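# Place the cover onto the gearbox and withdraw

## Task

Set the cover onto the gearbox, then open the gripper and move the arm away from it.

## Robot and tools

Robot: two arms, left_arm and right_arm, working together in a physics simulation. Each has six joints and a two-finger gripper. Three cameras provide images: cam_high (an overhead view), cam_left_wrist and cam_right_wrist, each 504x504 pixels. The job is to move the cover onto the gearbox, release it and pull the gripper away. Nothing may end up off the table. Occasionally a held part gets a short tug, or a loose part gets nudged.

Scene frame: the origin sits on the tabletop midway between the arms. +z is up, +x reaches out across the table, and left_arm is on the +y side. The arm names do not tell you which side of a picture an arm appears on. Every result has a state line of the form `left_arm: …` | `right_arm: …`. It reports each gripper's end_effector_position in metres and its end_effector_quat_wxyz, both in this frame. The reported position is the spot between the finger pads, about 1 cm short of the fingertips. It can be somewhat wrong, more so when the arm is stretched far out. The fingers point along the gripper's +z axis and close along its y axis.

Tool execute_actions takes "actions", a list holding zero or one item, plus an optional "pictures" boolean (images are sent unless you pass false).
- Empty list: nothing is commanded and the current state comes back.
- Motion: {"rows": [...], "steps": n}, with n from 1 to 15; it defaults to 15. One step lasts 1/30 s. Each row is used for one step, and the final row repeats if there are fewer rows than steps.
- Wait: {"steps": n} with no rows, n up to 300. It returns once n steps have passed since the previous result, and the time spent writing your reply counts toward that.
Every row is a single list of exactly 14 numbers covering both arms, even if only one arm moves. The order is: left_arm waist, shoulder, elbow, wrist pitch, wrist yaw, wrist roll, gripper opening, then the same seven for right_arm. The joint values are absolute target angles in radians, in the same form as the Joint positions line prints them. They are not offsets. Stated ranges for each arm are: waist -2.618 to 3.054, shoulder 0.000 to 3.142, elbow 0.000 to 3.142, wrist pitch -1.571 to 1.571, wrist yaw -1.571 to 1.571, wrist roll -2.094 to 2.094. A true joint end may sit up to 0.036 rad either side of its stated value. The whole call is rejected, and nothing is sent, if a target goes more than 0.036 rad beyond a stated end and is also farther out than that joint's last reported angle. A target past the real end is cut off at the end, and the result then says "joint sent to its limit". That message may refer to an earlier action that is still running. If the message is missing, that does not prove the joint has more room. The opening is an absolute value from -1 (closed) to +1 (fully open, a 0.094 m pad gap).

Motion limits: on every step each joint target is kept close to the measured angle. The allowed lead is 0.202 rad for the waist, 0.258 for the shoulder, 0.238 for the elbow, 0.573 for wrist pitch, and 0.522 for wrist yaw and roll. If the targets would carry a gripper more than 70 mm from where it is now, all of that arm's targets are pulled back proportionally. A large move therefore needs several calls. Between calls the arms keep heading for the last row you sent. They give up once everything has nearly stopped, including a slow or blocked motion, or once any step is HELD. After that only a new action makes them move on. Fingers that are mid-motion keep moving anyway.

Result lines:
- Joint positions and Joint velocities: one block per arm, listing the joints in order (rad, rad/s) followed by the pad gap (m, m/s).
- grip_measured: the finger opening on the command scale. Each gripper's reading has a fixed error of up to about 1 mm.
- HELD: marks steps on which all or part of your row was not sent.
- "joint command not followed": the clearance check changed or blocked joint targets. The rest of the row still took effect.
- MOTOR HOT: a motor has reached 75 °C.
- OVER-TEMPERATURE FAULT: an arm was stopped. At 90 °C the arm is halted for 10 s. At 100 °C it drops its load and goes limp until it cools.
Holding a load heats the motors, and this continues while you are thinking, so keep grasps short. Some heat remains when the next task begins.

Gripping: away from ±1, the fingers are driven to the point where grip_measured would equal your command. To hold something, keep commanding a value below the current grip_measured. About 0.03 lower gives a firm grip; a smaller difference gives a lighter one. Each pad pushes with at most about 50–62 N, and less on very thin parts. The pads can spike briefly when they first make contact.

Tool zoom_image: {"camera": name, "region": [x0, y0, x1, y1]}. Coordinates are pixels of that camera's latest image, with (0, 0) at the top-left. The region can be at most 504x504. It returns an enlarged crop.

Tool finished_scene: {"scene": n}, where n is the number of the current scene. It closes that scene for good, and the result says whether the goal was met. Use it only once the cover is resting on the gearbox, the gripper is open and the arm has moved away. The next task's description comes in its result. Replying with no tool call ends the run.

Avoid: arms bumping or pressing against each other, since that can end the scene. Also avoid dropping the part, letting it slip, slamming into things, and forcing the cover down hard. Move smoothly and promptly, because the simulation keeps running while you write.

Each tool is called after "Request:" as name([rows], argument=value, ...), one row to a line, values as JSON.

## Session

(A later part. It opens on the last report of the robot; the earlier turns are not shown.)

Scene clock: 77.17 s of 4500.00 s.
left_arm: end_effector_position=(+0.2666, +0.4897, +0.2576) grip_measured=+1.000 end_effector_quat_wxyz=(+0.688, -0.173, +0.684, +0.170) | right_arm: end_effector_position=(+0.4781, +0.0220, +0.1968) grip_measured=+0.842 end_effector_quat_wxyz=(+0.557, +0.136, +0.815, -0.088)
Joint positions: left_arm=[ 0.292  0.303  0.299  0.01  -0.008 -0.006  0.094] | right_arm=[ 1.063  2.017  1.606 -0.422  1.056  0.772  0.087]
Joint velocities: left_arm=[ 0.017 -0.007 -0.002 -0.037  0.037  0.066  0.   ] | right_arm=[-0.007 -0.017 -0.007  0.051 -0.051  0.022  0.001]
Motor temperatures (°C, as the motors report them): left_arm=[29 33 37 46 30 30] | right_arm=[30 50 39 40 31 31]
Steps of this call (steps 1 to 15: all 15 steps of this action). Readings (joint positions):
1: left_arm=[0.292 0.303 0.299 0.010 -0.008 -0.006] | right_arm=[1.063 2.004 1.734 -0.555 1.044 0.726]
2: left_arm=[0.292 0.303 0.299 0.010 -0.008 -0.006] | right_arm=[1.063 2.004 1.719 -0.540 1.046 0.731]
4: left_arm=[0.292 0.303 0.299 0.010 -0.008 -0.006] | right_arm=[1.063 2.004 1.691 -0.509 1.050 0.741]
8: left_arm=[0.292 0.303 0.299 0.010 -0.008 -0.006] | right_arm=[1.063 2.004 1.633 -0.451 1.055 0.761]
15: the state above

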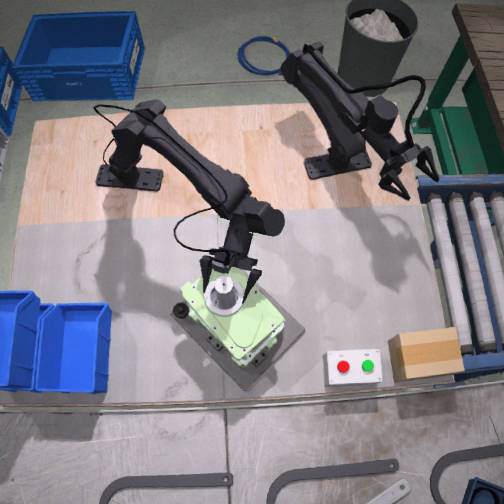

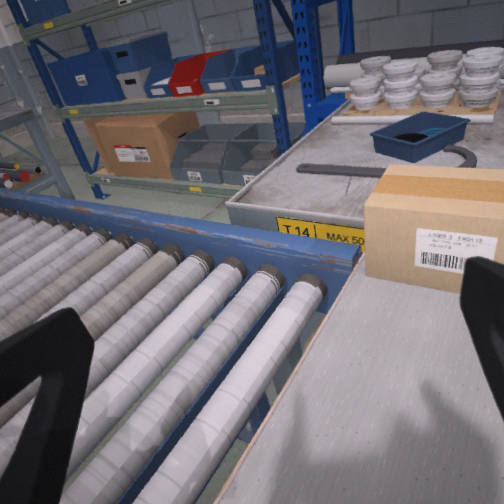

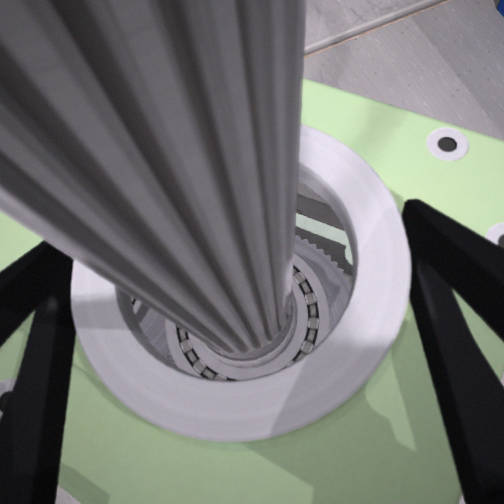

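Request:
execute_actions([
  {"rows":[[0.3,0.3,0.3,0,0,0,1,1.07,1.96,1.64,-0.245,1.183,0.805,0.8],[0.3,0.3,0.3,0,0,0,1,1.075,1.97,1.64,-0.23,1.18,0.81,0.8],[0.3,0.3,0.3,0,0,0,1,1.075,1.98,1.635,-0.215,1.18,0.815,0.8],[0.3,0.3,0.3,0,0,0,1,1.075,1.985,1.625,-0.2,1.18,0.815,0.8],[0.3,0.3,0.3,0,0,0,1,1.075,1.99,1.615,-0.185,1.18,0.815,0.8],[0.3,0.3,0.3,0,0,0,1,1.075,1.993,1.605,-0.17,1.18,0.815,0.8],[0.3,0.3,0.3,0,0,0,1,1.075,1.996,1.595,-0.155,1.18,0.815,0.8],[0.3,0.3,0.3,0,0,0,1,1.075,2.0,1.585,-0.14,1.18,0.815,0.8],[0.3,0.3,0.3,0,0,0,1,1.075,2.003,1.575,-0.125,1.18,0.815,0.8],[0.3,0.3,0.3,0,0,0,1,1.075,2.006,1.565,-0.11,1.18,0.815,0.8],[0.3,0.3,0.3,0,0,0,1,1.075,2.009,1.555,-0.095,1.18,0.815,0.8],[0.3,0.3,0.3,0,0,0,1,1.075,2.012,1.545,-0.08,1.18,0.815,0.8],[0.3,0.3,0.3,0,0,0,1,1.075,2.015,1.535,-0.07,1.18,0.815,0.8],[0.3,0.3,0.3,0,0,0,1,1.075,2.015,1.525,-0.06,1.18,0.815,0.8]]},
], pictures=false)

Request:
execute_actions([
  {"steps":12},
])

Request:
zoom_image(camera="cam_high", region=[160,250,320,400])

Scene clock: 79.47 s of 4500.00 s.
left_arm: end_effector_position=(+0.2666, +0.4897, +0.2576) grip_measured=+1.000 end_effector_quat_wxyz=(+0.688, -0.173, +0.684, +0.170) | right_arm: end_effector_position=(+0.4810, +0.0297, +0.1635) grip_measured=+0.842 end_effector_quat_wxyz=(+0.572, +0.156, +0.803, -0.067)
Joint positions: left_arm=[ 0.292  0.303  0.299  0.01  -0.008 -0.006  0.094] | right_arm=[ 1.071  2.065  1.511 -0.23   1.071  0.793  0.087]
Joint velocities: left_arm=[-0.007 -0.012  0.007  0.037  0.007 -0.022  0.   ] | right_arm=[ 0.007  0.159 -0.256  0.168 -0.007 -0.007 -0.   ]
Motor temperatures (°C, as the motors report them): left_arm=[29 33 37 46 30 30] | right_arm=[30 51 39 40 31 31]
Steps of this call (steps 1 to 30: the robot went on to your last target; steps 31 to 54: nothing new was sent; steps 55 to 69: all 15 steps of this action). Readings (joint positions):
55: left_arm=[0.292 0.303 0.299 0.010 -0.008 -0.006] | right_arm=[1.063 2.017 1.606 -0.400 1.058 0.777]
56: left_arm=[0.292 0.303 0.299 0.010 -0.008 -0.006] | right_arm=[1.063 2.018 1.606 -0.397 1.058 0.778]
58: left_arm=[0.292 0.303 0.299 0.010 -0.008 -0.006] | right_arm=[1.063 2.024 1.606 -0.380 1.061 0.782]
62: left_arm=[0.292 0.303 0.299 0.010 -0.008 -0.006] | right_arm=[1.065 2.039 1.582 -0.321 1.063 0.789]
69: the state above

Scene clock: 79.87 s of 4500.00 s.
left_arm: end_effector_position=(+0.2666, +0.4897, +0.2576) grip_measured=+1.000 end_effector_quat_wxyz=(+0.688, -0.173, +0.684, +0.170) | right_arm: end_effector_position=(+0.4805, +0.0310, +0.1456) grip_measured=+0.842 end_effector_quat_wxyz=(+0.564, +0.148, +0.809, -0.070)
Joint positions: left_arm=[ 0.292  0.303  0.299  0.01  -0.008 -0.006  0.094] | right_arm=[ 1.071  2.088  1.489 -0.206  1.057  0.793  0.087]
Joint velocities: left_arm=[-0.002  0.012 -0.002 -0.022  0.022  0.037  0.   ] | right_arm=[-0.027  0.007 -0.007  0.037 -0.007  0.037 -0.001]
Motor temperatures (°C, as the motors report them): left_arm=[29 33 37 46 30 30] | right_arm=[30 51 39 40 31 31]
Steps of this call (steps 1 to 12: the robot went on to your last target). Readings (joint positions):
1: left_arm=[0.292 0.303 0.299 0.010 -0.008 -0.006] | right_arm=[1.071 2.070 1.504 -0.226 1.071 0.793]
2: left_arm=[0.292 0.303 0.299 0.010 -0.008 -0.006] | right_arm=[1.071 2.076 1.498 -0.224 1.069 0.793]
4: left_arm=[0.292 0.303 0.299 0.010 -0.008 -0.006] | right_arm=[1.071 2.084 1.492 -0.224 1.063 0.793]
8: left_arm=[0.292 0.303 0.299 0.010 -0.008 -0.006] | right_arm=[1.071 2.088 1.489 -0.222 1.057 0.793]
12: the state above

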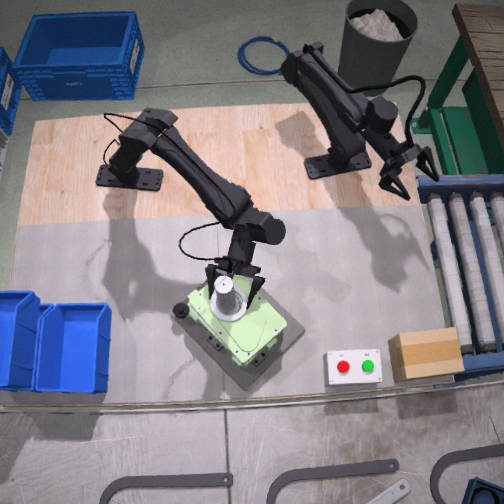

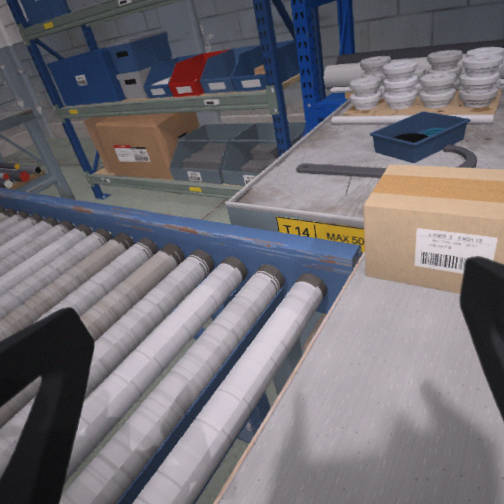

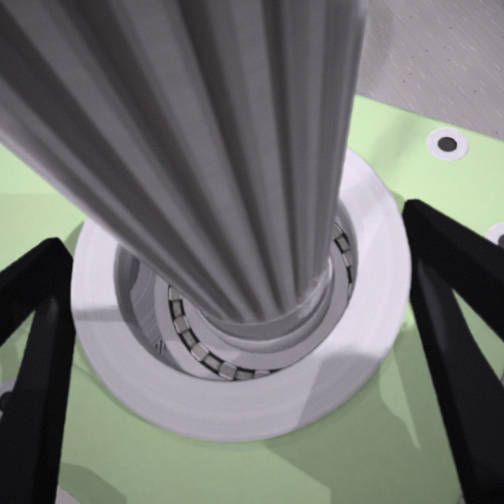

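Region (160, 250, 320, 400) of cam_high's 504x504 image, scaled by 3.150, with more detail than that image has; it fills the top 472 rows of this view, and the rest is white.

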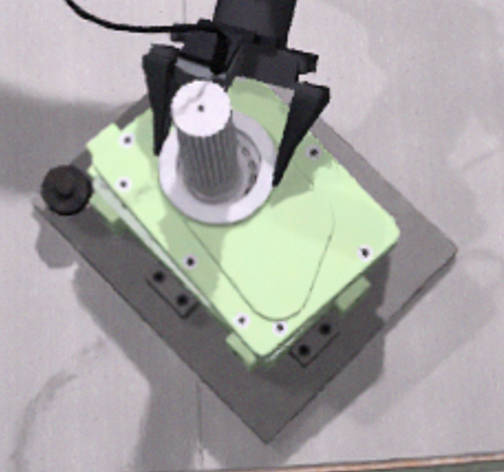

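Request:
execute_actions([
  {"rows":[[0.3,0.3,0.3,0,0,0,1,1.07,2.0,1.52,-0.05,1.17,0.8,0.8],[0.3,0.3,0.3,0,0,0,1,1.067,1.993,1.511,-0.038,1.163,0.79,0.8],[0.3,0.3,0.3,0,0,0,1,1.065,1.987,1.501,-0.026,1.157,0.781,0.8],[0.3,0.3,0.3,0,0,0,1,1.063,1.981,1.492,-0.015,1.151,0.772,0.8],[0.3,0.3,0.3,0,0,0,1,1.062,1.975,1.482,-0.003,1.145,0.763,0.8],[0.3,0.3,0.3,0,0,0,1,1.06,1.969,1.473,0.008,1.139,0.754,0.8],[0.3,0.3,0.3,0,0,0,1,1.059,1.963,1.463,0.02,1.133,0.745,0.8],[0.3,0.3,0.3,0,0,0,1,1.057,1.957,1.454,0.031,1.127,0.736,0.8],[0.3,0.3,0.3,0,0,0,1,1.056,1.951,1.444,0.043,1.121,0.727,0.8],[0.3,0.3,0.3,0,0,0,1,1.055,1.945,1.435,0.054,1.115,0.718,0.8],[0.3,0.3,0.3,0,0,0,1,1.054,1.939,1.425,0.066,1.109,0.709,0.8],[0.3,0.3,0.3,0,0,0,1,1.053,1.933,1.416,0.077,1.103,0.7,0.8],[0.3,0.3,0.3,0,0,0,1,1.052,1.927,1.406,0.089,1.097,0.691,0.8],[0.3,0.3,0.3,0,0,0,1,1.051,1.921,1.397,0.1,1.091,0.683,0.8],[0.3,0.3,0.3,0,0,0,1,1.05,1.915,1.387,0.11,1.085,0.675,0.8]]},
], pictures=false)

Request:
execute_actions([
  {"steps":15},
])

Request:
zoom_image(camera="cam_high", region=[160,250,320,400])

Scene clock: 82.63 s of 4500.00 s.
left_arm: end_effector_position=(+0.2666, +0.4897, +0.2576) grip_measured=+1.000 end_effector_quat_wxyz=(+0.688, -0.173, +0.684, +0.170) | right_arm: end_effector_position=(+0.4778, +0.0261, +0.1437) grip_measured=+0.842 end_effector_quat_wxyz=(+0.562, +0.122, +0.816, -0.052)
Joint positions: left_arm=[ 0.292  0.303  0.299  0.01  -0.008 -0.006  0.094] | right_arm=[ 1.058  2.028  1.38  -0.082  0.995  0.701  0.087]
Joint velocities: left_arm=[ 0.002 -0.027 -0.002  0.022  0.007  0.037  0.   ] | right_arm=[-0.066 -0.139 -0.281  0.359 -0.198 -0.198  0.   ]
Motor temperatures (°C, as the motors report them): left_arm=[29 33 37 46 30 30] | right_arm=[30 52 39 40 32 31]
Steps of this call (steps 1 to 30: the robot went on to your last target; steps 31 to 68: nothing new was sent; steps 69 to 83: all 15 steps of this action). Readings (joint positions):
69: left_arm=[0.292 0.303 0.299 0.010 -0.008 -0.006] | right_arm=[1.071 2.088 1.489 -0.201 1.057 0.792]
70: left_arm=[0.292 0.303 0.299 0.010 -0.008 -0.006] | right_arm=[1.071 2.088 1.489 -0.199 1.057 0.789]
72: left_arm=[0.292 0.303 0.299 0.010 -0.008 -0.006] | right_arm=[1.071 2.085 1.481 -0.184 1.052 0.780]
76: left_arm=[0.292 0.303 0.299 0.010 -0.008 -0.006] | right_arm=[1.071 2.064 1.444 -0.153 1.034 0.754]
83: the state above

Scene clock: 83.13 s of 4500.00 s.
left_arm: end_effector_position=(+0.2666, +0.4897, +0.2576) grip_measured=+1.000 end_effector_quat_wxyz=(+0.688, -0.173, +0.684, +0.170) | right_arm: end_effector_position=(+0.4787, +0.0248, +0.1444) grip_measured=+0.842 end_effector_quat_wxyz=(+0.563, +0.113, +0.817, -0.051)
Joint positions: left_arm=[ 0.292  0.303  0.299  0.01  -0.008 -0.006  0.094] | right_arm=[ 1.052  2.017  1.36  -0.051  0.981  0.666  0.087]
Joint velocities: left_arm=[ 0.007 -0.007  0.007  0.007 -0.037  0.007  0.   ] | right_arm=[-0.002 -0.017  0.007  0.037 -0.022 -0.007 -0.   ]
Motor temperatures (°C, as the motors report them): left_arm=[29 33 37 46 30 30] | right_arm=[30 52 39 41 32 31]
Steps of this call (steps 1 to 15: the robot went on to your last target). Readings (joint positions):
1: left_arm=[0.292 0.303 0.299 0.010 -0.008 -0.006] | right_arm=[1.055 2.024 1.373 -0.072 0.989 0.695]
2: left_arm=[0.292 0.303 0.299 0.010 -0.008 -0.006] | right_arm=[1.054 2.021 1.368 -0.066 0.985 0.689]
4: left_arm=[0.292 0.303 0.299 0.010 -0.008 -0.006] | right_arm=[1.052 2.018 1.363 -0.059 0.981 0.680]
8: left_arm=[0.292 0.303 0.299 0.010 -0.008 -0.006] | right_arm=[1.052 2.017 1.361 -0.053 0.981 0.671]
15: the state above

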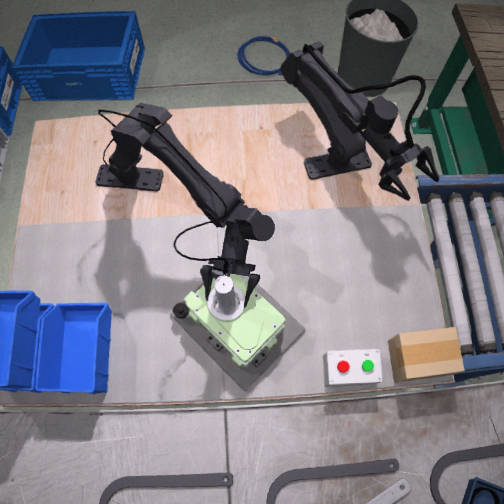

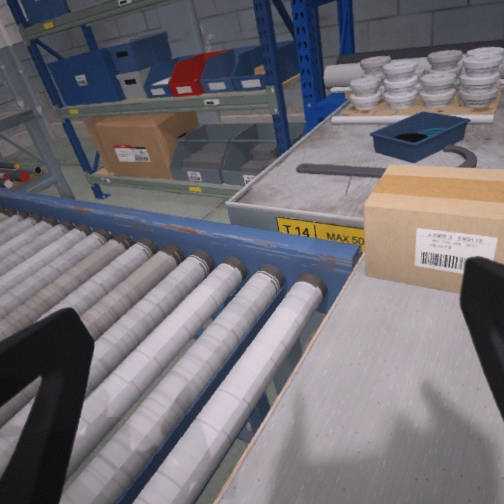

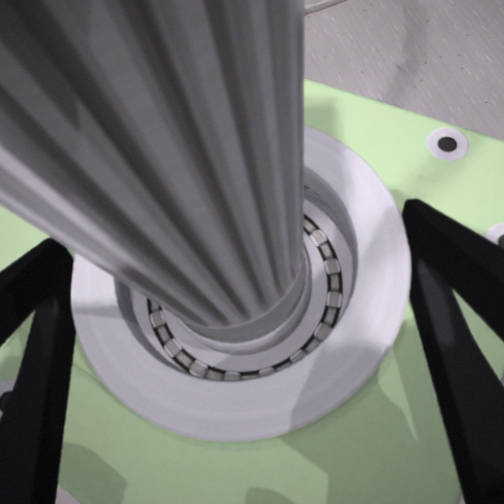

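Region (160, 250, 320, 400) of cam_high's 504x504 image, scaled by 3.150, with more detail than that image has; it fills the top 472 rows of this view, and the rest is white.

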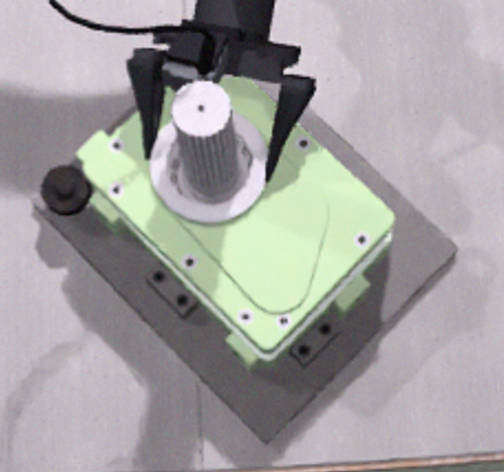

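Request:
execute_actions([
  {"rows":[[0.3,0.3,0.3,0,0,0,1,1.05,1.94,1.387,0.11,1.09,0.685,0.8],[0.3,0.3,0.3,0,0,0,1,1.05,1.95,1.385,0.117,1.09,0.685,0.8],[0.3,0.3,0.3,0,0,0,1,1.05,1.955,1.383,0.124,1.09,0.685,0.8],[0.3,0.3,0.3,0,0,0,1,1.05,1.96,1.381,0.131,1.09,0.685,0.8],[0.3,0.3,0.3,0,0,0,1,1.05,1.965,1.379,0.138,1.09,0.685,0.8],[0.3,0.3,0.3,0,0,0,1,1.05,1.97,1.377,0.145,1.09,0.685,0.8],[0.3,0.3,0.3,0,0,0,1,1.05,1.975,1.375,0.152,1.09,0.685,0.8],[0.3,0.3,0.3,0,0,0,1,1.05,1.98,1.373,0.159,1.09,0.685,0.8],[0.3,0.3,0.3,0,0,0,1,1.05,1.985,1.371,0.166,1.09,0.685,0.8],[0.3,0.3,0.3,0,0,0,1,1.05,1.99,1.369,0.172,1.09,0.685,0.8]]},
], pictures=false)

Request:
execute_actions([
  {"steps":12},
])

Request:
zoom_image(camera="cam_high", region=[160,250,320,400])

Scene clock: 84.73 s of 4500.00 s.
left_arm: end_effector_position=(+0.2666, +0.4897, +0.2576) grip_measured=+1.000 end_effector_quat_wxyz=(+0.688, -0.173, +0.684, +0.170) | right_arm: end_effector_position=(+0.4816, +0.0263, +0.1351) grip_measured=+0.842 end_effector_quat_wxyz=(+0.570, +0.119, +0.812, -0.048)
Joint positions: left_arm=[ 0.292  0.303  0.299  0.01  -0.008 -0.006  0.094] | right_arm=[1.052 2.046 1.345 0.014 0.994 0.663 0.087]
Joint velocities: left_arm=[ 0.012 -0.012 -0.007 -0.007 -0.037 -0.037  0.   ] | right_arm=[-0.017  0.027 -0.012  0.037  0.037 -0.007 -0.   ]
Motor temperatures (°C, as the motors report them): left_arm=[29 33 37 46 30 30] | right_arm=[30 53 39 41 31 31]
Steps of this call (steps 1 to 15: the robot went on to your last target; steps 16 to 33: nothing new was sent; steps 34 to 48: all 15 steps of this action). Readings (joint positions):
34: left_arm=[0.292 0.303 0.299 0.010 -0.008 -0.006] | right_arm=[1.052 2.017 1.360 -0.050 0.982 0.664]
35: left_arm=[0.292 0.303 0.299 0.010 -0.008 -0.006] | right_arm=[1.052 2.017 1.360 -0.049 0.983 0.664]
37: left_arm=[0.292 0.303 0.299 0.010 -0.008 -0.006] | right_arm=[1.052 2.017 1.360 -0.047 0.983 0.664]
41: left_arm=[0.292 0.303 0.299 0.010 -0.008 -0.006] | right_arm=[1.052 2.022 1.360 -0.025 0.986 0.664]
48: the state above

Scene clock: 85.13 s of 4500.00 s.
left_arm: end_effector_position=(+0.2666, +0.4897, +0.2576) grip_measured=+1.000 end_effector_quat_wxyz=(+0.688, -0.173, +0.684, +0.170) | right_arm: end_effector_position=(+0.4818, +0.0267, +0.1353) grip_measured=+0.842 end_effector_quat_wxyz=(+0.570, +0.120, +0.811, -0.047)
Joint positions: left_arm=[ 0.292  0.303  0.299  0.01  -0.008 -0.006  0.094] | right_arm=[1.052 2.046 1.345 0.017 0.994 0.664 0.087]
Joint velocities: left_arm=[-0.007 -0.002  0.002  0.022  0.037 -0.051  0.   ] | right_arm=[ 0.002 -0.007 -0.012 -0.007  0.007  0.037  0.001]
Motor temperatures (°C, as the motors report them): left_arm=[29 33 37 46 30 30] | right_arm=[30 53 39 41 31 31]
Steps of this call (steps 1 to 12: the robot went on to your last target). Readings (joint positions):
1: left_arm=[0.292 0.303 0.299 0.010 -0.008 -0.006] | right_arm=[1.052 2.046 1.345 0.016 0.994 0.664]
2: left_arm=[0.292 0.303 0.299 0.010 -0.008 -0.006] | right_arm=[1.052 2.046 1.345 0.017 0.996 0.664]
4: left_arm=[0.292 0.303 0.299 0.010 -0.008 -0.006] | right_arm=[1.052 2.046 1.345 0.017 0.994 0.664]
8: left_arm=[0.292 0.303 0.299 0.010 -0.008 -0.006] | right_arm=[1.052 2.046 1.345 0.017 0.994 0.664]
12: the state above

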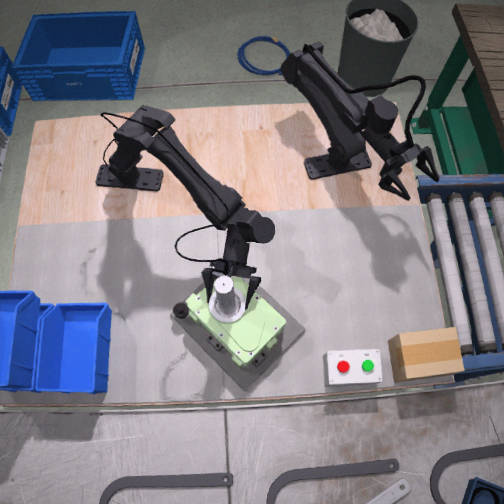

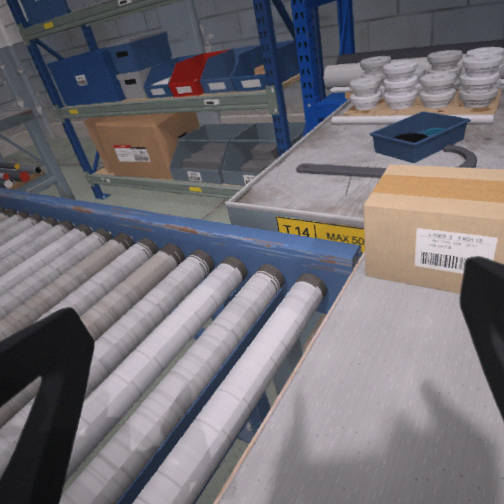

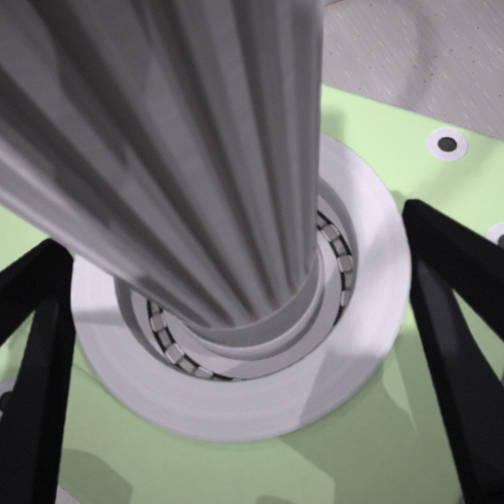

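Region (160, 250, 320, 400) of cam_high's 504x504 image, scaled by 3.150, with more detail than that image has; it fills the top 472 rows of this view, and the rest is white.

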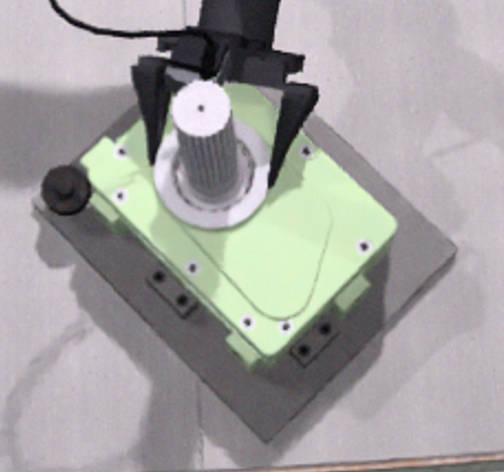

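Request:
execute_actions([
  {"rows":[[0.3,0.3,0.3,0,0,0,1,1.055,1.99,1.363,0.172,1.085,0.69,0.8],[0.3,0.3,0.3,0,0,0,1,1.058,1.99,1.357,0.176,1.085,0.69,0.8],[0.3,0.3,0.3,0,0,0,1,1.06,1.992,1.352,0.18,1.085,0.69,0.8],[0.3,0.3,0.3,0,0,0,1,1.06,1.995,1.348,0.184,1.085,0.69,0.8],[0.3,0.3,0.3,0,0,0,1,1.06,1.998,1.345,0.188,1.085,0.69,0.8],[0.3,0.3,0.3,0,0,0,1,1.06,2.001,1.342,0.192,1.085,0.69,0.8],[0.3,0.3,0.3,0,0,0,1,1.06,2.004,1.34,0.196,1.085,0.69,0.8],[0.3,0.3,0.3,0,0,0,1,1.06,2.007,1.34,0.2,1.085,0.69,0.8],[0.3,0.3,0.3,0,0,0,1,1.06,2.01,1.34,0.2,1.085,0.69,0.8]]},
])

Scene clock: 87.07 s of 4500.00 s.
left_arm: end_effector_position=(+0.2666, +0.4897, +0.2576) grip_measured=+1.000 end_effector_quat_wxyz=(+0.688, -0.173, +0.684, +0.170) | right_arm: end_effector_position=(+0.4812, +0.0258, +0.1350) grip_measured=+0.842 end_effector_quat_wxyz=(+0.578, +0.127, +0.805, -0.043)
Joint positions: left_arm=[ 0.292  0.303  0.299  0.01  -0.008 -0.006  0.094] | right_arm=[1.054 2.046 1.325 0.06  1.007 0.664 0.087]
Joint velocities: left_arm=[ 0.007 -0.002 -0.012  0.037  0.066 -0.022  0.   ] | right_arm=[ 0.012 -0.002  0.012 -0.037  0.051 -0.022  0.001]
Motor temperatures (°C, as the motors report them): left_arm=[29 33 37 46 30 30] | right_arm=[30 53 39 41 31 31]
Steps of this call (steps 1 to 15: the robot went on to your last target; steps 16 to 43: nothing new was sent; steps 44 to 58: all 15 steps of this action). Readings (joint positions):
44: left_arm=[0.292 0.303 0.299 0.010 -0.008 -0.006] | right_arm=[1.052 2.046 1.345 0.017 0.994 0.664]
45: left_arm=[0.292 0.303 0.299 0.010 -0.008 -0.006] | right_arm=[1.052 2.046 1.343 0.019 0.993 0.664]
47: left_arm=[0.292 0.303 0.299 0.010 -0.008 -0.006] | right_arm=[1.052 2.046 1.338 0.028 0.996 0.664]
51: left_arm=[0.292 0.303 0.299 0.010 -0.008 -0.006] | right_arm=[1.054 2.046 1.329 0.050 1.003 0.664]
58: the state above

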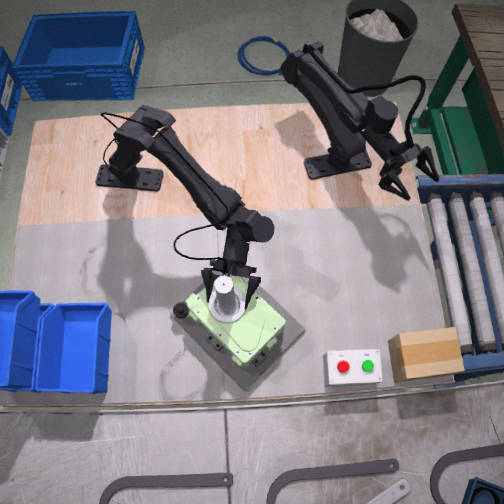

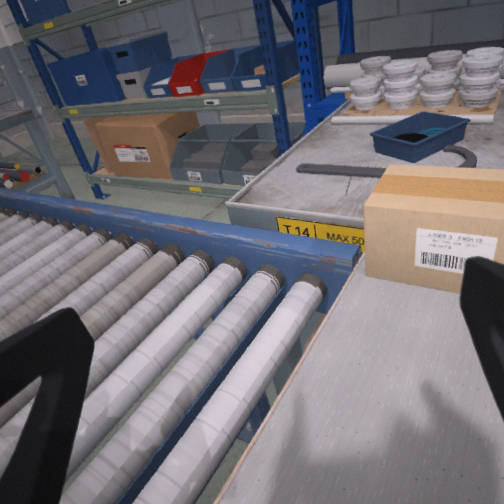

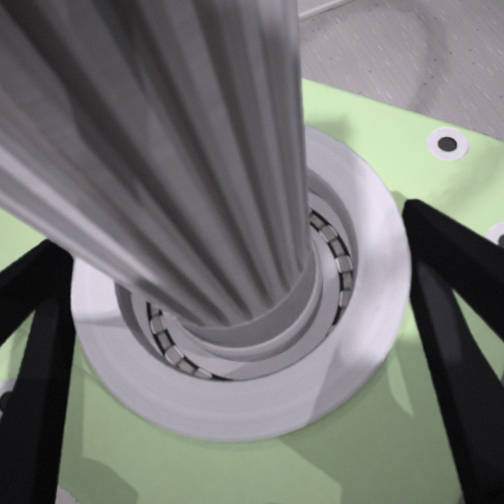

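Request:
execute_actions([
  {"rows":[[0.3,0.3,0.3,0,0,0,1,1.063,2.0,1.345,0.185,1.08,0.69,0.8],[0.3,0.3,0.3,0,0,0,1,1.066,1.995,1.345,0.17,1.075,0.69,0.8],[0.3,0.3,0.3,0,0,0,1,1.069,1.995,1.345,0.155,1.07,0.69,0.8],[0.3,0.3,0.3,0,0,0,1,1.072,1.995,1.345,0.14,1.065,0.69,0.8],[0.3,0.3,0.3,0,0,0,1,1.072,1.995,1.345,0.125,1.06,0.69,0.8],[0.3,0.3,0.3,0,0,0,1,1.072,1.995,1.345,0.11,1.055,0.69,0.8]]},
])

Request:
zoom_image(camera="cam_high", region=[160,250,320,400])

Scene clock: 88.67 s of 4500.00 s.
left_arm: end_effector_position=(+0.2666, +0.4897, +0.2576) grip_measured=+1.000 end_effector_quat_wxyz=(+0.688, -0.173, +0.684, +0.170) | right_arm: end_effector_position=(+0.4787, +0.0264, +0.1313) grip_measured=+0.842 end_effector_quat_wxyz=(+0.572, +0.122, +0.810, -0.046)
Joint positions: left_arm=[ 0.292  0.303  0.299  0.01  -0.008 -0.006  0.094] | right_arm=[1.058 2.046 1.325 0.037 1.    0.672 0.087]
Joint velocities: left_arm=[ 0.007 -0.002  0.007 -0.037 -0.007 -0.051  0.   ] | right_arm=[ 0.012 -0.002 -0.012  0.066 -0.022  0.007 -0.   ]
Motor temperatures (°C, as the motors report them): left_arm=[29 33 37 46 30 30] | right_arm=[30 53 39 42 31 31]
Steps of this call (steps 1 to 15: the robot went on to your last target; steps 16 to 33: nothing new was sent; steps 34 to 48: all 15 steps of this action). Readings (joint positions):
34: left_arm=[0.292 0.303 0.299 0.010 -0.008 -0.006] | right_arm=[1.054 2.046 1.325 0.061 1.007 0.664]
35: left_arm=[0.292 0.303 0.299 0.010 -0.008 -0.006] | right_arm=[1.055 2.046 1.325 0.061 1.007 0.664]
37: left_arm=[0.292 0.303 0.299 0.010 -0.008 -0.006] | right_arm=[1.055 2.046 1.325 0.059 1.006 0.664]
41: left_arm=[0.292 0.303 0.299 0.010 -0.008 -0.006] | right_arm=[1.058 2.046 1.325 0.039 1.002 0.669]
48: the state above

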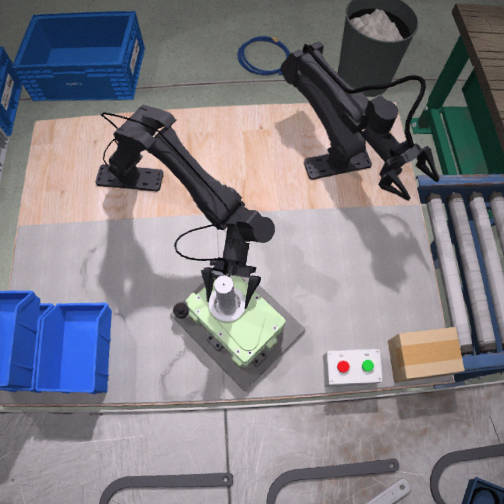

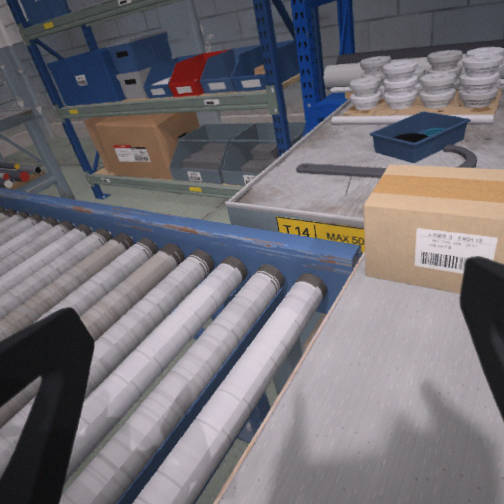

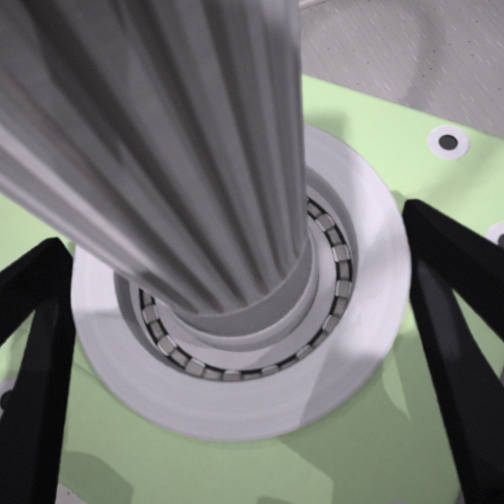

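Region (160, 250, 320, 400) of cam_high's 504x504 image, scaled by 3.150, with more detail than that image has; it fills the top 472 rows of this view, and the rest is white.

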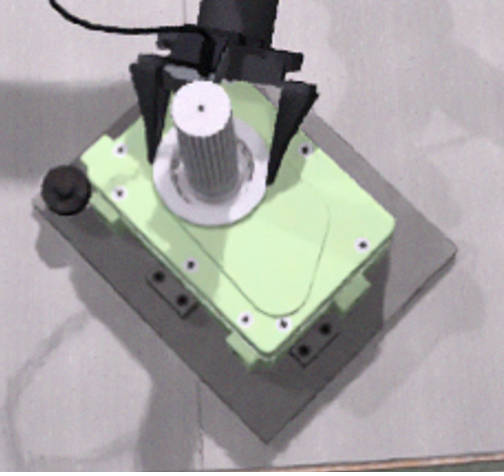

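Request:
execute_actions([
  {"rows":[[0.1,1.3,0.8,0.8,1.35,0,1,1.066,2.0,1.345,0.11,1.055,0.69,0.8]]},
], pictures=false)

Request:
execute_actions([
  {"steps":20},
], pictures=false)

Request:
execute_actions([
  {"rows":[[-0.1,2.3,0.8,1.55,1.35,0,1,1.066,2.0,1.345,0.11,1.055,0.69,0.8]]},
], pictures=false)

Request:
execute_actions([
  {"steps":30},
])

Scene clock: 90.13 s of 4500.00 s.
left_arm: end_effector_position=(+0.3762, +0.3278, +0.4169) grip_measured=+1.000 end_effector_quat_wxyz=(+0.785, +0.283, +0.538, -0.118) | right_arm: end_effector_position=(+0.4787, +0.0264, +0.1313) grip_measured=+0.842 end_effector_quat_wxyz=(+0.572, +0.122, +0.810, -0.046)
Joint positions: left_arm=[ 0.11   1.08   0.799  0.708  0.889 -0.005  0.094] | right_arm=[1.058 2.046 1.325 0.037 1.    0.672 0.087]
Joint velocities: left_arm=[-0.081  2.215  0.623  1.531  2.879  0.066  0.   ] | right_arm=[ 0.012  0.002  0.002  0.037 -0.007 -0.007 -0.001]
Motor temperatures (°C, as the motors report them): left_arm=[29 33 37 46 30 30] | right_arm=[30 53 39 41 31 31]
Steps of this call (steps 1 to 15: the robot went on to your last target; steps 16 to 29: nothing new was sent; steps 30 to 44: all 15 steps of this action). Readings (joint positions):
30: left_arm=[0.282 0.317 0.304 0.026 0.013 -0.006] | right_arm=[1.058 2.046 1.325 0.037 1.000 0.672]
31: left_arm=[0.258 0.352 0.321 0.057 0.051 -0.006] | right_arm=[1.058 2.046 1.325 0.037 1.000 0.672]
33: left_arm=[0.214 0.431 0.367 0.133 0.134 -0.006] | right_arm=[1.058 2.046 1.325 0.037 1.000 0.672]
37: left_arm=[0.160 0.599 0.480 0.311 0.316 -0.006] | right_arm=[1.058 2.046 1.325 0.037 1.000 0.672]
44: the state above

Scene clock: 90.80 s of 4500.00 s.
left_arm: end_effector_position=(+0.3758, +0.2899, +0.3305) grip_measured=+1.000 end_effector_quat_wxyz=(+0.669, +0.415, +0.547, -0.285) | right_arm: end_effector_position=(+0.4787, +0.0264, +0.1313) grip_measured=+0.842 end_effector_quat_wxyz=(+0.572, +0.122, +0.810, -0.046)
Joint positions: left_arm=[ 0.107  1.318  0.789  0.785  1.342 -0.004  0.094] | right_arm=[1.058 2.046 1.325 0.037 1.    0.672 0.087]
Joint velocities: left_arm=[ 0.002  0.002 -0.002 -0.066 -0.007 -0.051  0.   ] | right_arm=[-0.007 -0.007  0.002  0.022 -0.037 -0.066 -0.   ]
Motor temperatures (°C, as the motors report them): left_arm=[29 33 37 46 30 30] | right_arm=[30 53 39 41 31 31]
Steps of this call (steps 1 to 20: the robot went on to your last target). Readings (joint positions):
1: left_arm=[0.108 1.153 0.811 0.746 0.978 -0.004] | right_arm=[1.058 2.046 1.325 0.037 1.000 0.672]
2: left_arm=[0.107 1.218 0.812 0.761 1.051 -0.004] | right_arm=[1.058 2.046 1.325 0.037 1.000 0.672]
4: left_arm=[0.107 1.313 0.802 0.754 1.153 -0.004] | right_arm=[1.058 2.046 1.325 0.037 1.000 0.672]
8: left_arm=[0.107 1.342 0.789 0.750 1.264 -0.004] | right_arm=[1.058 2.046 1.325 0.037 1.000 0.672]
20: the state above

Scene clock: 91.30 s of 4500.00 s.
left_arm: end_effector_position=(+0.4284, +0.2261, +0.0502) grip_measured=+1.000 end_effector_quat_wxyz=(+0.544, +0.393, +0.597, -0.439) | right_arm: end_effector_position=(+0.4787, +0.0264, +0.1313) grip_measured=+0.842 end_effector_quat_wxyz=(+0.572, +0.122, +0.810, -0.046)
Joint positions: left_arm=[-0.106  2.357  0.798  1.462  1.345 -0.002  0.094] | right_arm=[1.058 2.046 1.325 0.037 1.    0.672 0.087]
Joint velocities: left_arm=[-0.027  0.125 -0.1    0.022 -0.007 -0.022  0.   ] | right_arm=[ 0.002 -0.012  0.002  0.007 -0.037 -0.037 -0.   ]
Motor temperatures (°C, as the motors report them): left_arm=[29 33 37 46 30 30] | right_arm=[30 53 39 41 31 31]
Steps of this call (steps 1 to 15: all 15 steps of this action). Readings (joint positions):
1: left_arm=[0.082 1.349 0.789 0.872 1.343 -0.005] | right_arm=[1.058 2.046 1.325 0.037 1.000 0.672]
2: left_arm=[0.026 1.413 0.801 1.005 1.343 -0.004] | right_arm=[1.058 2.046 1.325 0.037 1.000 0.672]
4: left_arm=[-0.072 1.573 0.808 1.221 1.345 -0.003] | right_arm=[1.058 2.046 1.325 0.037 1.000 0.672]
8: left_arm=[-0.106 1.931 0.808 1.414 1.348 -0.002] | right_arm=[1.058 2.046 1.325 0.037 1.000 0.672]
15: the state above

Scene clock: 92.30 s of 4500.00 s.
left_arm: end_effector_position=(+0.4307, +0.2262, +0.0736) grip_measured=+1.000 end_effector_quat_wxyz=(+0.576, +0.421, +0.567, -0.413) | right_arm: end_effector_position=(+0.4787, +0.0264, +0.1313) grip_measured=+0.842 end_effector_quat_wxyz=(+0.572, +0.122, +0.810, -0.046)
Joint positions: left_arm=[-0.106  2.314  0.797  1.535  1.346 -0.002  0.094] | right_arm=[1.058 2.046 1.325 0.037 1.    0.672 0.087]
Joint velocities: left_arm=[-0.012  0.012  0.002  0.022  0.037  0.037  0.   ] | right_arm=[-0.022 -0.002 -0.002  0.007 -0.022 -0.007 -0.   ]
Motor temperatures (°C, as the motors report them): left_arm=[29 33 37 46 30 30] | right_arm=[30 53 39 41 31 31]
Steps of this call (steps 1 to 30: the robot went on to your last target). Readings (joint positions):
1: left_arm=[-0.106 2.357 0.797 1.464 1.346 -0.002] | right_arm=[1.058 2.046 1.325 0.037 1.000 0.672]
2: left_arm=[-0.106 2.350 0.797 1.474 1.346 -0.002] | right_arm=[1.058 2.046 1.325 0.037 1.000 0.672]
4: left_arm=[-0.106 2.331 0.797 1.496 1.346 -0.002] | right_arm=[1.058 2.046 1.325 0.037 1.000 0.672]
8: left_arm=[-0.106 2.314 0.797 1.527 1.346 -0.002] | right_arm=[1.058 2.046 1.325 0.037 1.000 0.672]
30: the state above
All arms were judged still, so your last target was given up. Only a new action makes them travel on or press farther. Fingers that are still opening or closing keep moving.

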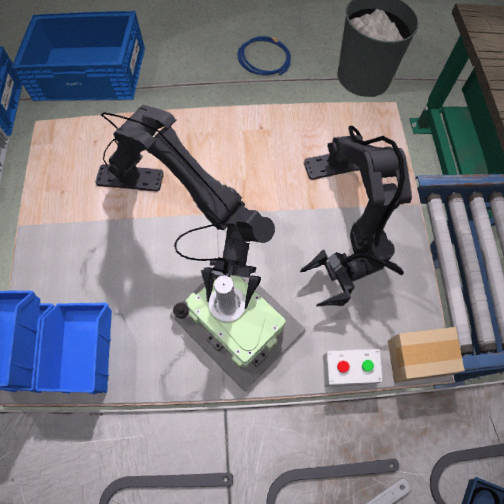

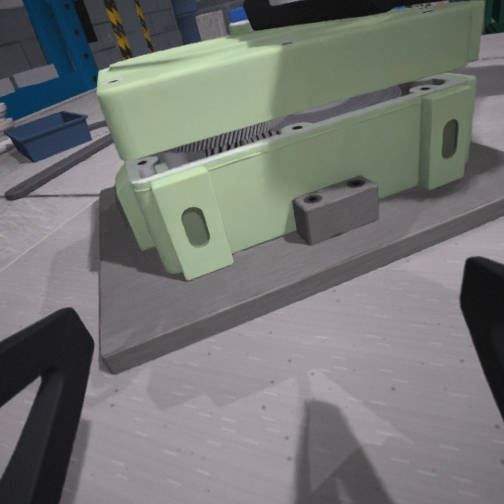

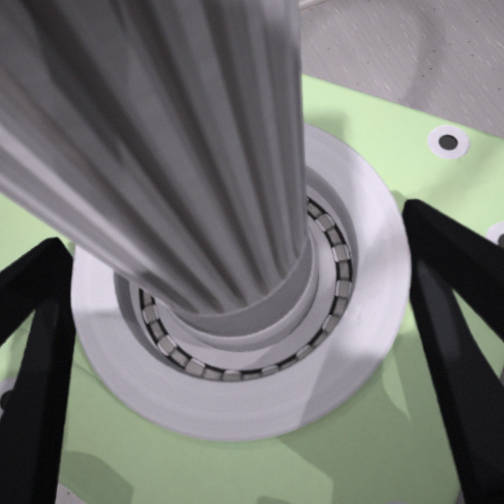

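Request:
execute_actions([
  {"rows":[[-0.1,2.3,0.8,1.55,1.35,0,1,1.07,2.02,1.335,0.11,1.05,0.69,0.8],[-0.1,2.3,0.8,1.55,1.35,0,1,1.075,2.035,1.33,0.11,1.045,0.69,0.8],[-0.1,2.3,0.8,1.55,1.35,0,1,1.08,2.05,1.325,0.11,1.04,0.69,0.8],[-0.1,2.3,0.8,1.55,1.35,0,1,1.08,2.06,1.32,0.11,1.04,0.69,0.8]]},
])

Scene clock: 97.43 s of 4500.00 s.
left_arm: end_effector_position=(+0.4307, +0.2262, +0.0736) grip_measured=+1.000 end_effector_quat_wxyz=(+0.576, +0.421, +0.567, -0.413) | right_arm: end_effector_position=(+0.4788, +0.0262, +0.1290) grip_measured=+0.842 end_effector_quat_wxyz=(+0.576, +0.125, +0.806, -0.050)
Joint positions: left_arm=[-0.106  2.314  0.797  1.535  1.346 -0.002  0.094] | right_arm=[1.061 2.058 1.325 0.05  1.017 0.672 0.087]
Joint velocities: left_arm=[-0.002 -0.017  0.007 -0.007 -0.007 -0.037  0.   ] | right_arm=[ 0.007 -0.012  0.007 -0.081 -0.022 -0.022  0.   ]
Motor temperatures (°C, as the motors report them): left_arm=[29 36 36 46 30 30] | right_arm=[30 52 38 41 31 31]
Steps of this call (steps 1 to 90: nothing new was sent; then 1.63 s passed at rest; steps 91 to 105: all 15 steps of this action). Readings (joint positions):
91: left_arm=[-0.106 2.314 0.797 1.535 1.346 -0.002] | right_arm=[1.058 2.047 1.325 0.037 1.000 0.672]
92: left_arm=[-0.106 2.314 0.797 1.535 1.346 -0.002] | right_arm=[1.058 2.049 1.325 0.037 1.001 0.672]
94: left_arm=[-0.106 2.314 0.797 1.535 1.346 -0.002] | right_arm=[1.060 2.056 1.325 0.043 1.010 0.677]
98: left_arm=[-0.106 2.314 0.797 1.535 1.346 -0.002] | right_arm=[1.060 2.057 1.325 0.049 1.017 0.672]
105: the state above

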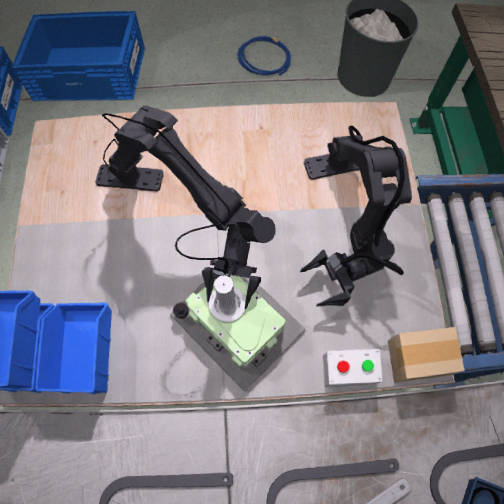

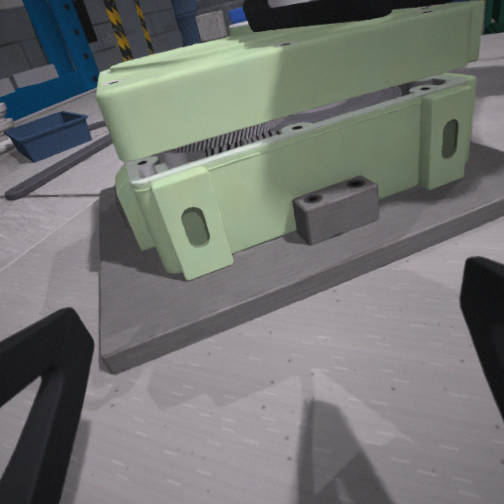

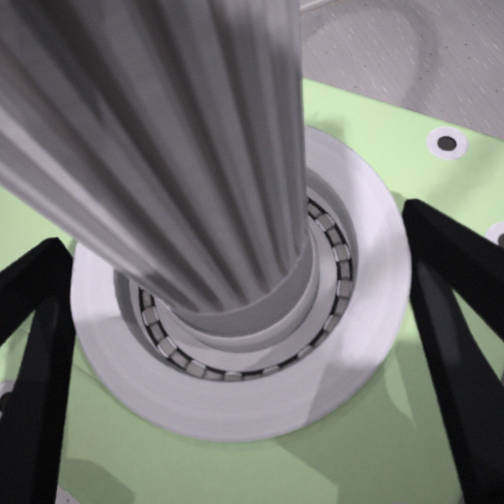

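Request:
execute_actions([
  {"rows":[[-0.1,2.3,0.8,1.55,1.35,0,1,1.065,2.03,1.315,0.11,1.05,0.69,0.8],[-0.1,2.3,0.8,1.55,1.35,0,1,1.06,2.0,1.305,0.115,1.05,0.69,0.8],[-0.1,2.3,0.8,1.55,1.35,0,1,1.06,1.98,1.295,0.12,1.05,0.69,0.8],[-0.1,2.3,0.8,1.55,1.35,0,1,1.06,1.97,1.29,0.125,1.05,0.69,0.8]]},
])

Scene clock: 98.97 s of 4500.00 s.
left_arm: end_effector_position=(+0.4307, +0.2262, +0.0736) grip_measured=+1.000 end_effector_quat_wxyz=(+0.576, +0.421, +0.567, -0.413) | right_arm: end_effector_position=(+0.4783, +0.0256, +0.1291) grip_measured=+0.842 end_effector_quat_wxyz=(+0.575, +0.128, +0.807, -0.037)
Joint positions: left_arm=[-0.106  2.314  0.797  1.535  1.346 -0.002  0.094] | right_arm=[1.057 2.044 1.302 0.077 0.997 0.675 0.087]
Joint velocities: left_arm=[-0.007 -0.017 -0.017  0.007 -0.022  0.022  0.   ] | right_arm=[-0.012  0.007 -0.012 -0.007  0.066 -0.022 -0.   ]
Motor temperatures (°C, as the motors report them): left_arm=[29 36 36 46 30 30] | right_arm=[30 52 38 41 31 31]
Steps of this call (steps 1 to 15: the robot went on to your last target; steps 16 to 31: nothing new was sent; steps 32 to 46: all 15 steps of this action). Readings (joint positions):
32: left_arm=[-0.106 2.314 0.797 1.535 1.346 -0.002] | right_arm=[1.061 2.058 1.325 0.050 1.018 0.672]
33: left_arm=[-0.106 2.314 0.797 1.535 1.346 -0.002] | right_arm=[1.060 2.056 1.322 0.053 1.017 0.671]
35: left_arm=[-0.106 2.314 0.797 1.535 1.346 -0.002] | right_arm=[1.058 2.047 1.309 0.066 1.004 0.673]
39: left_arm=[-0.106 2.314 0.797 1.535 1.346 -0.002] | right_arm=[1.057 2.044 1.302 0.076 0.997 0.676]
46: the state above

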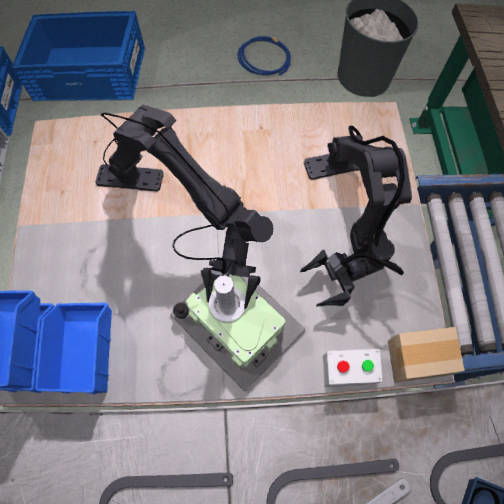

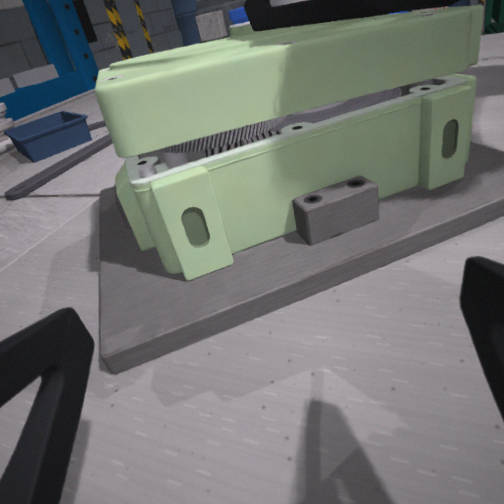

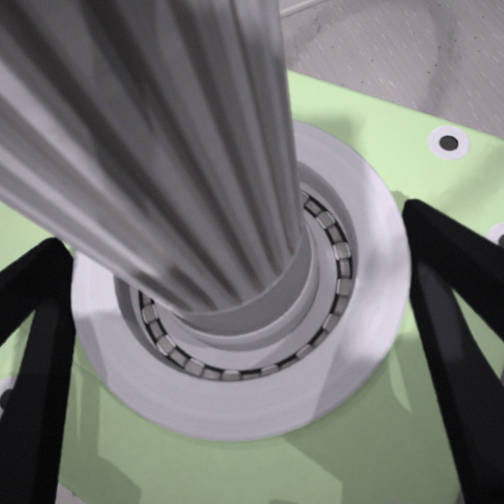

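Request:
execute_actions([
  {"rows":[[-0.1,2.3,0.8,1.55,1.35,0,1,1.06,2.0,1.32,0.09,1.03,0.68,0.8],[-0.1,2.3,0.8,1.55,1.35,0,1,1.06,2.02,1.34,0.06,1.01,0.68,0.8],[-0.1,2.3,0.8,1.55,1.35,0,1,1.06,2.02,1.35,0.04,1.0,0.68,0.8],[-0.1,2.3,0.8,1.55,1.35,0,1,1.06,2.02,1.35,0.04,1.0,0.68,0.8],[-0.1,2.3,0.8,1.55,1.35,0,1,1.06,2.02,1.35,0.04,1.0,0.68,0.8],[-0.1,2.3,0.8,1.55,1.35,0,1,1.06,2.02,1.35,0.04,1.0,0.68,0.84],[-0.1,2.3,0.8,1.55,1.35,0,1,1.06,2.02,1.35,0.04,1.0,0.68,0.87],[-0.1,2.3,0.8,1.55,1.35,0,1,1.06,2.02,1.35,0.04,1.0,0.68,1]]},
])

Request:
zoom_image(camera="cam_high", region=[160,250,320,400])

Scene clock: 100.43 s of 4500.00 s.
left_arm: end_effector_position=(+0.4307, +0.2262, +0.0736) grip_measured=+1.000 end_effector_quat_wxyz=(+0.576, +0.421, +0.567, -0.413) | right_arm: end_effector_position=(+0.4788, +0.0266, +0.1298) grip_measured=+1.000 end_effector_quat_wxyz=(+0.572, +0.127, +0.809, -0.037)
Joint positions: left_arm=[-0.106  2.314  0.797  1.535  1.346 -0.002  0.094] | right_arm=[1.056 2.045 1.315 0.053 0.991 0.683 0.094]
Joint velocities: left_arm=[ 0.017  0.007 -0.002 -0.007 -0.022 -0.037  0.   ] | right_arm=[ 0.002 -0.022  0.002 -0.066  0.037 -0.007  0.   ]
Motor temperatures (°C, as the motors report them): left_arm=[29 37 35 46 30 30] | right_arm=[30 52 38 41 31 31]
Steps of this call (steps 1 to 15: the robot went on to your last target; steps 16 to 29: nothing new was sent; steps 30 to 44: all 15 steps of this action). Readings (joint positions):
30: left_arm=[-0.106 2.314 0.797 1.535 1.346 -0.002] | right_arm=[1.057 2.044 1.302 0.077 0.996 0.674]
31: left_arm=[-0.106 2.314 0.797 1.535 1.346 -0.002] | right_arm=[1.057 2.045 1.302 0.075 0.996 0.674]
33: left_arm=[-0.106 2.314 0.797 1.535 1.346 -0.002] | right_arm=[1.056 2.045 1.307 0.064 0.994 0.678]
37: left_arm=[-0.106 2.314 0.797 1.535 1.346 -0.002] | right_arm=[1.056 2.045 1.310 0.053 0.991 0.683]
44: the state above

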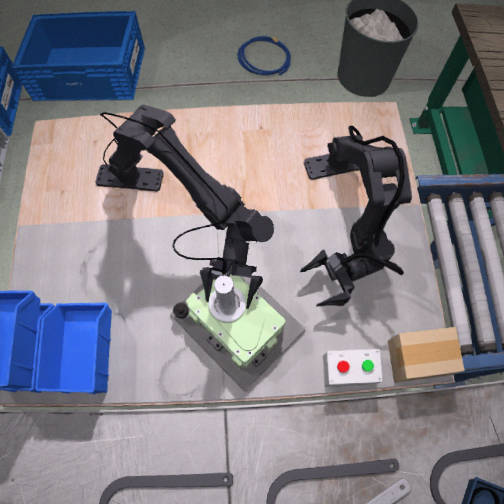

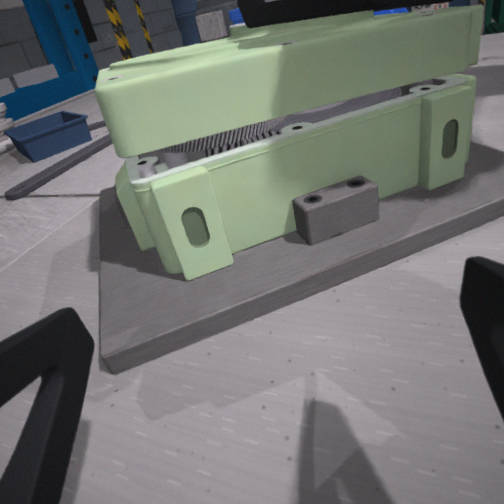

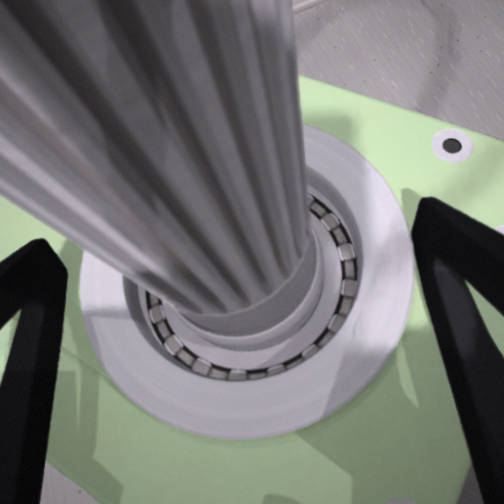

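Region (160, 250, 320, 400) of cam_high's 504x504 image, scaled by 3.150, with more detail than that image has; it fills the top 472 rows of this view, and the rest is white.

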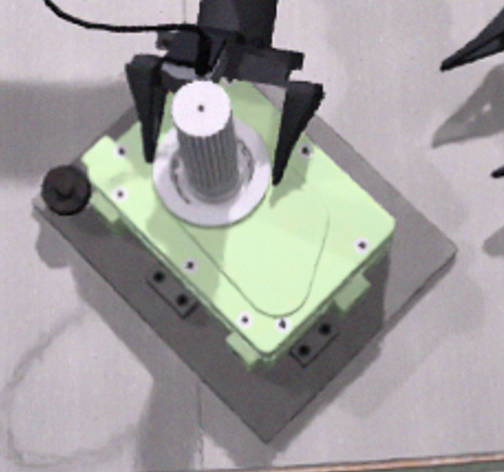

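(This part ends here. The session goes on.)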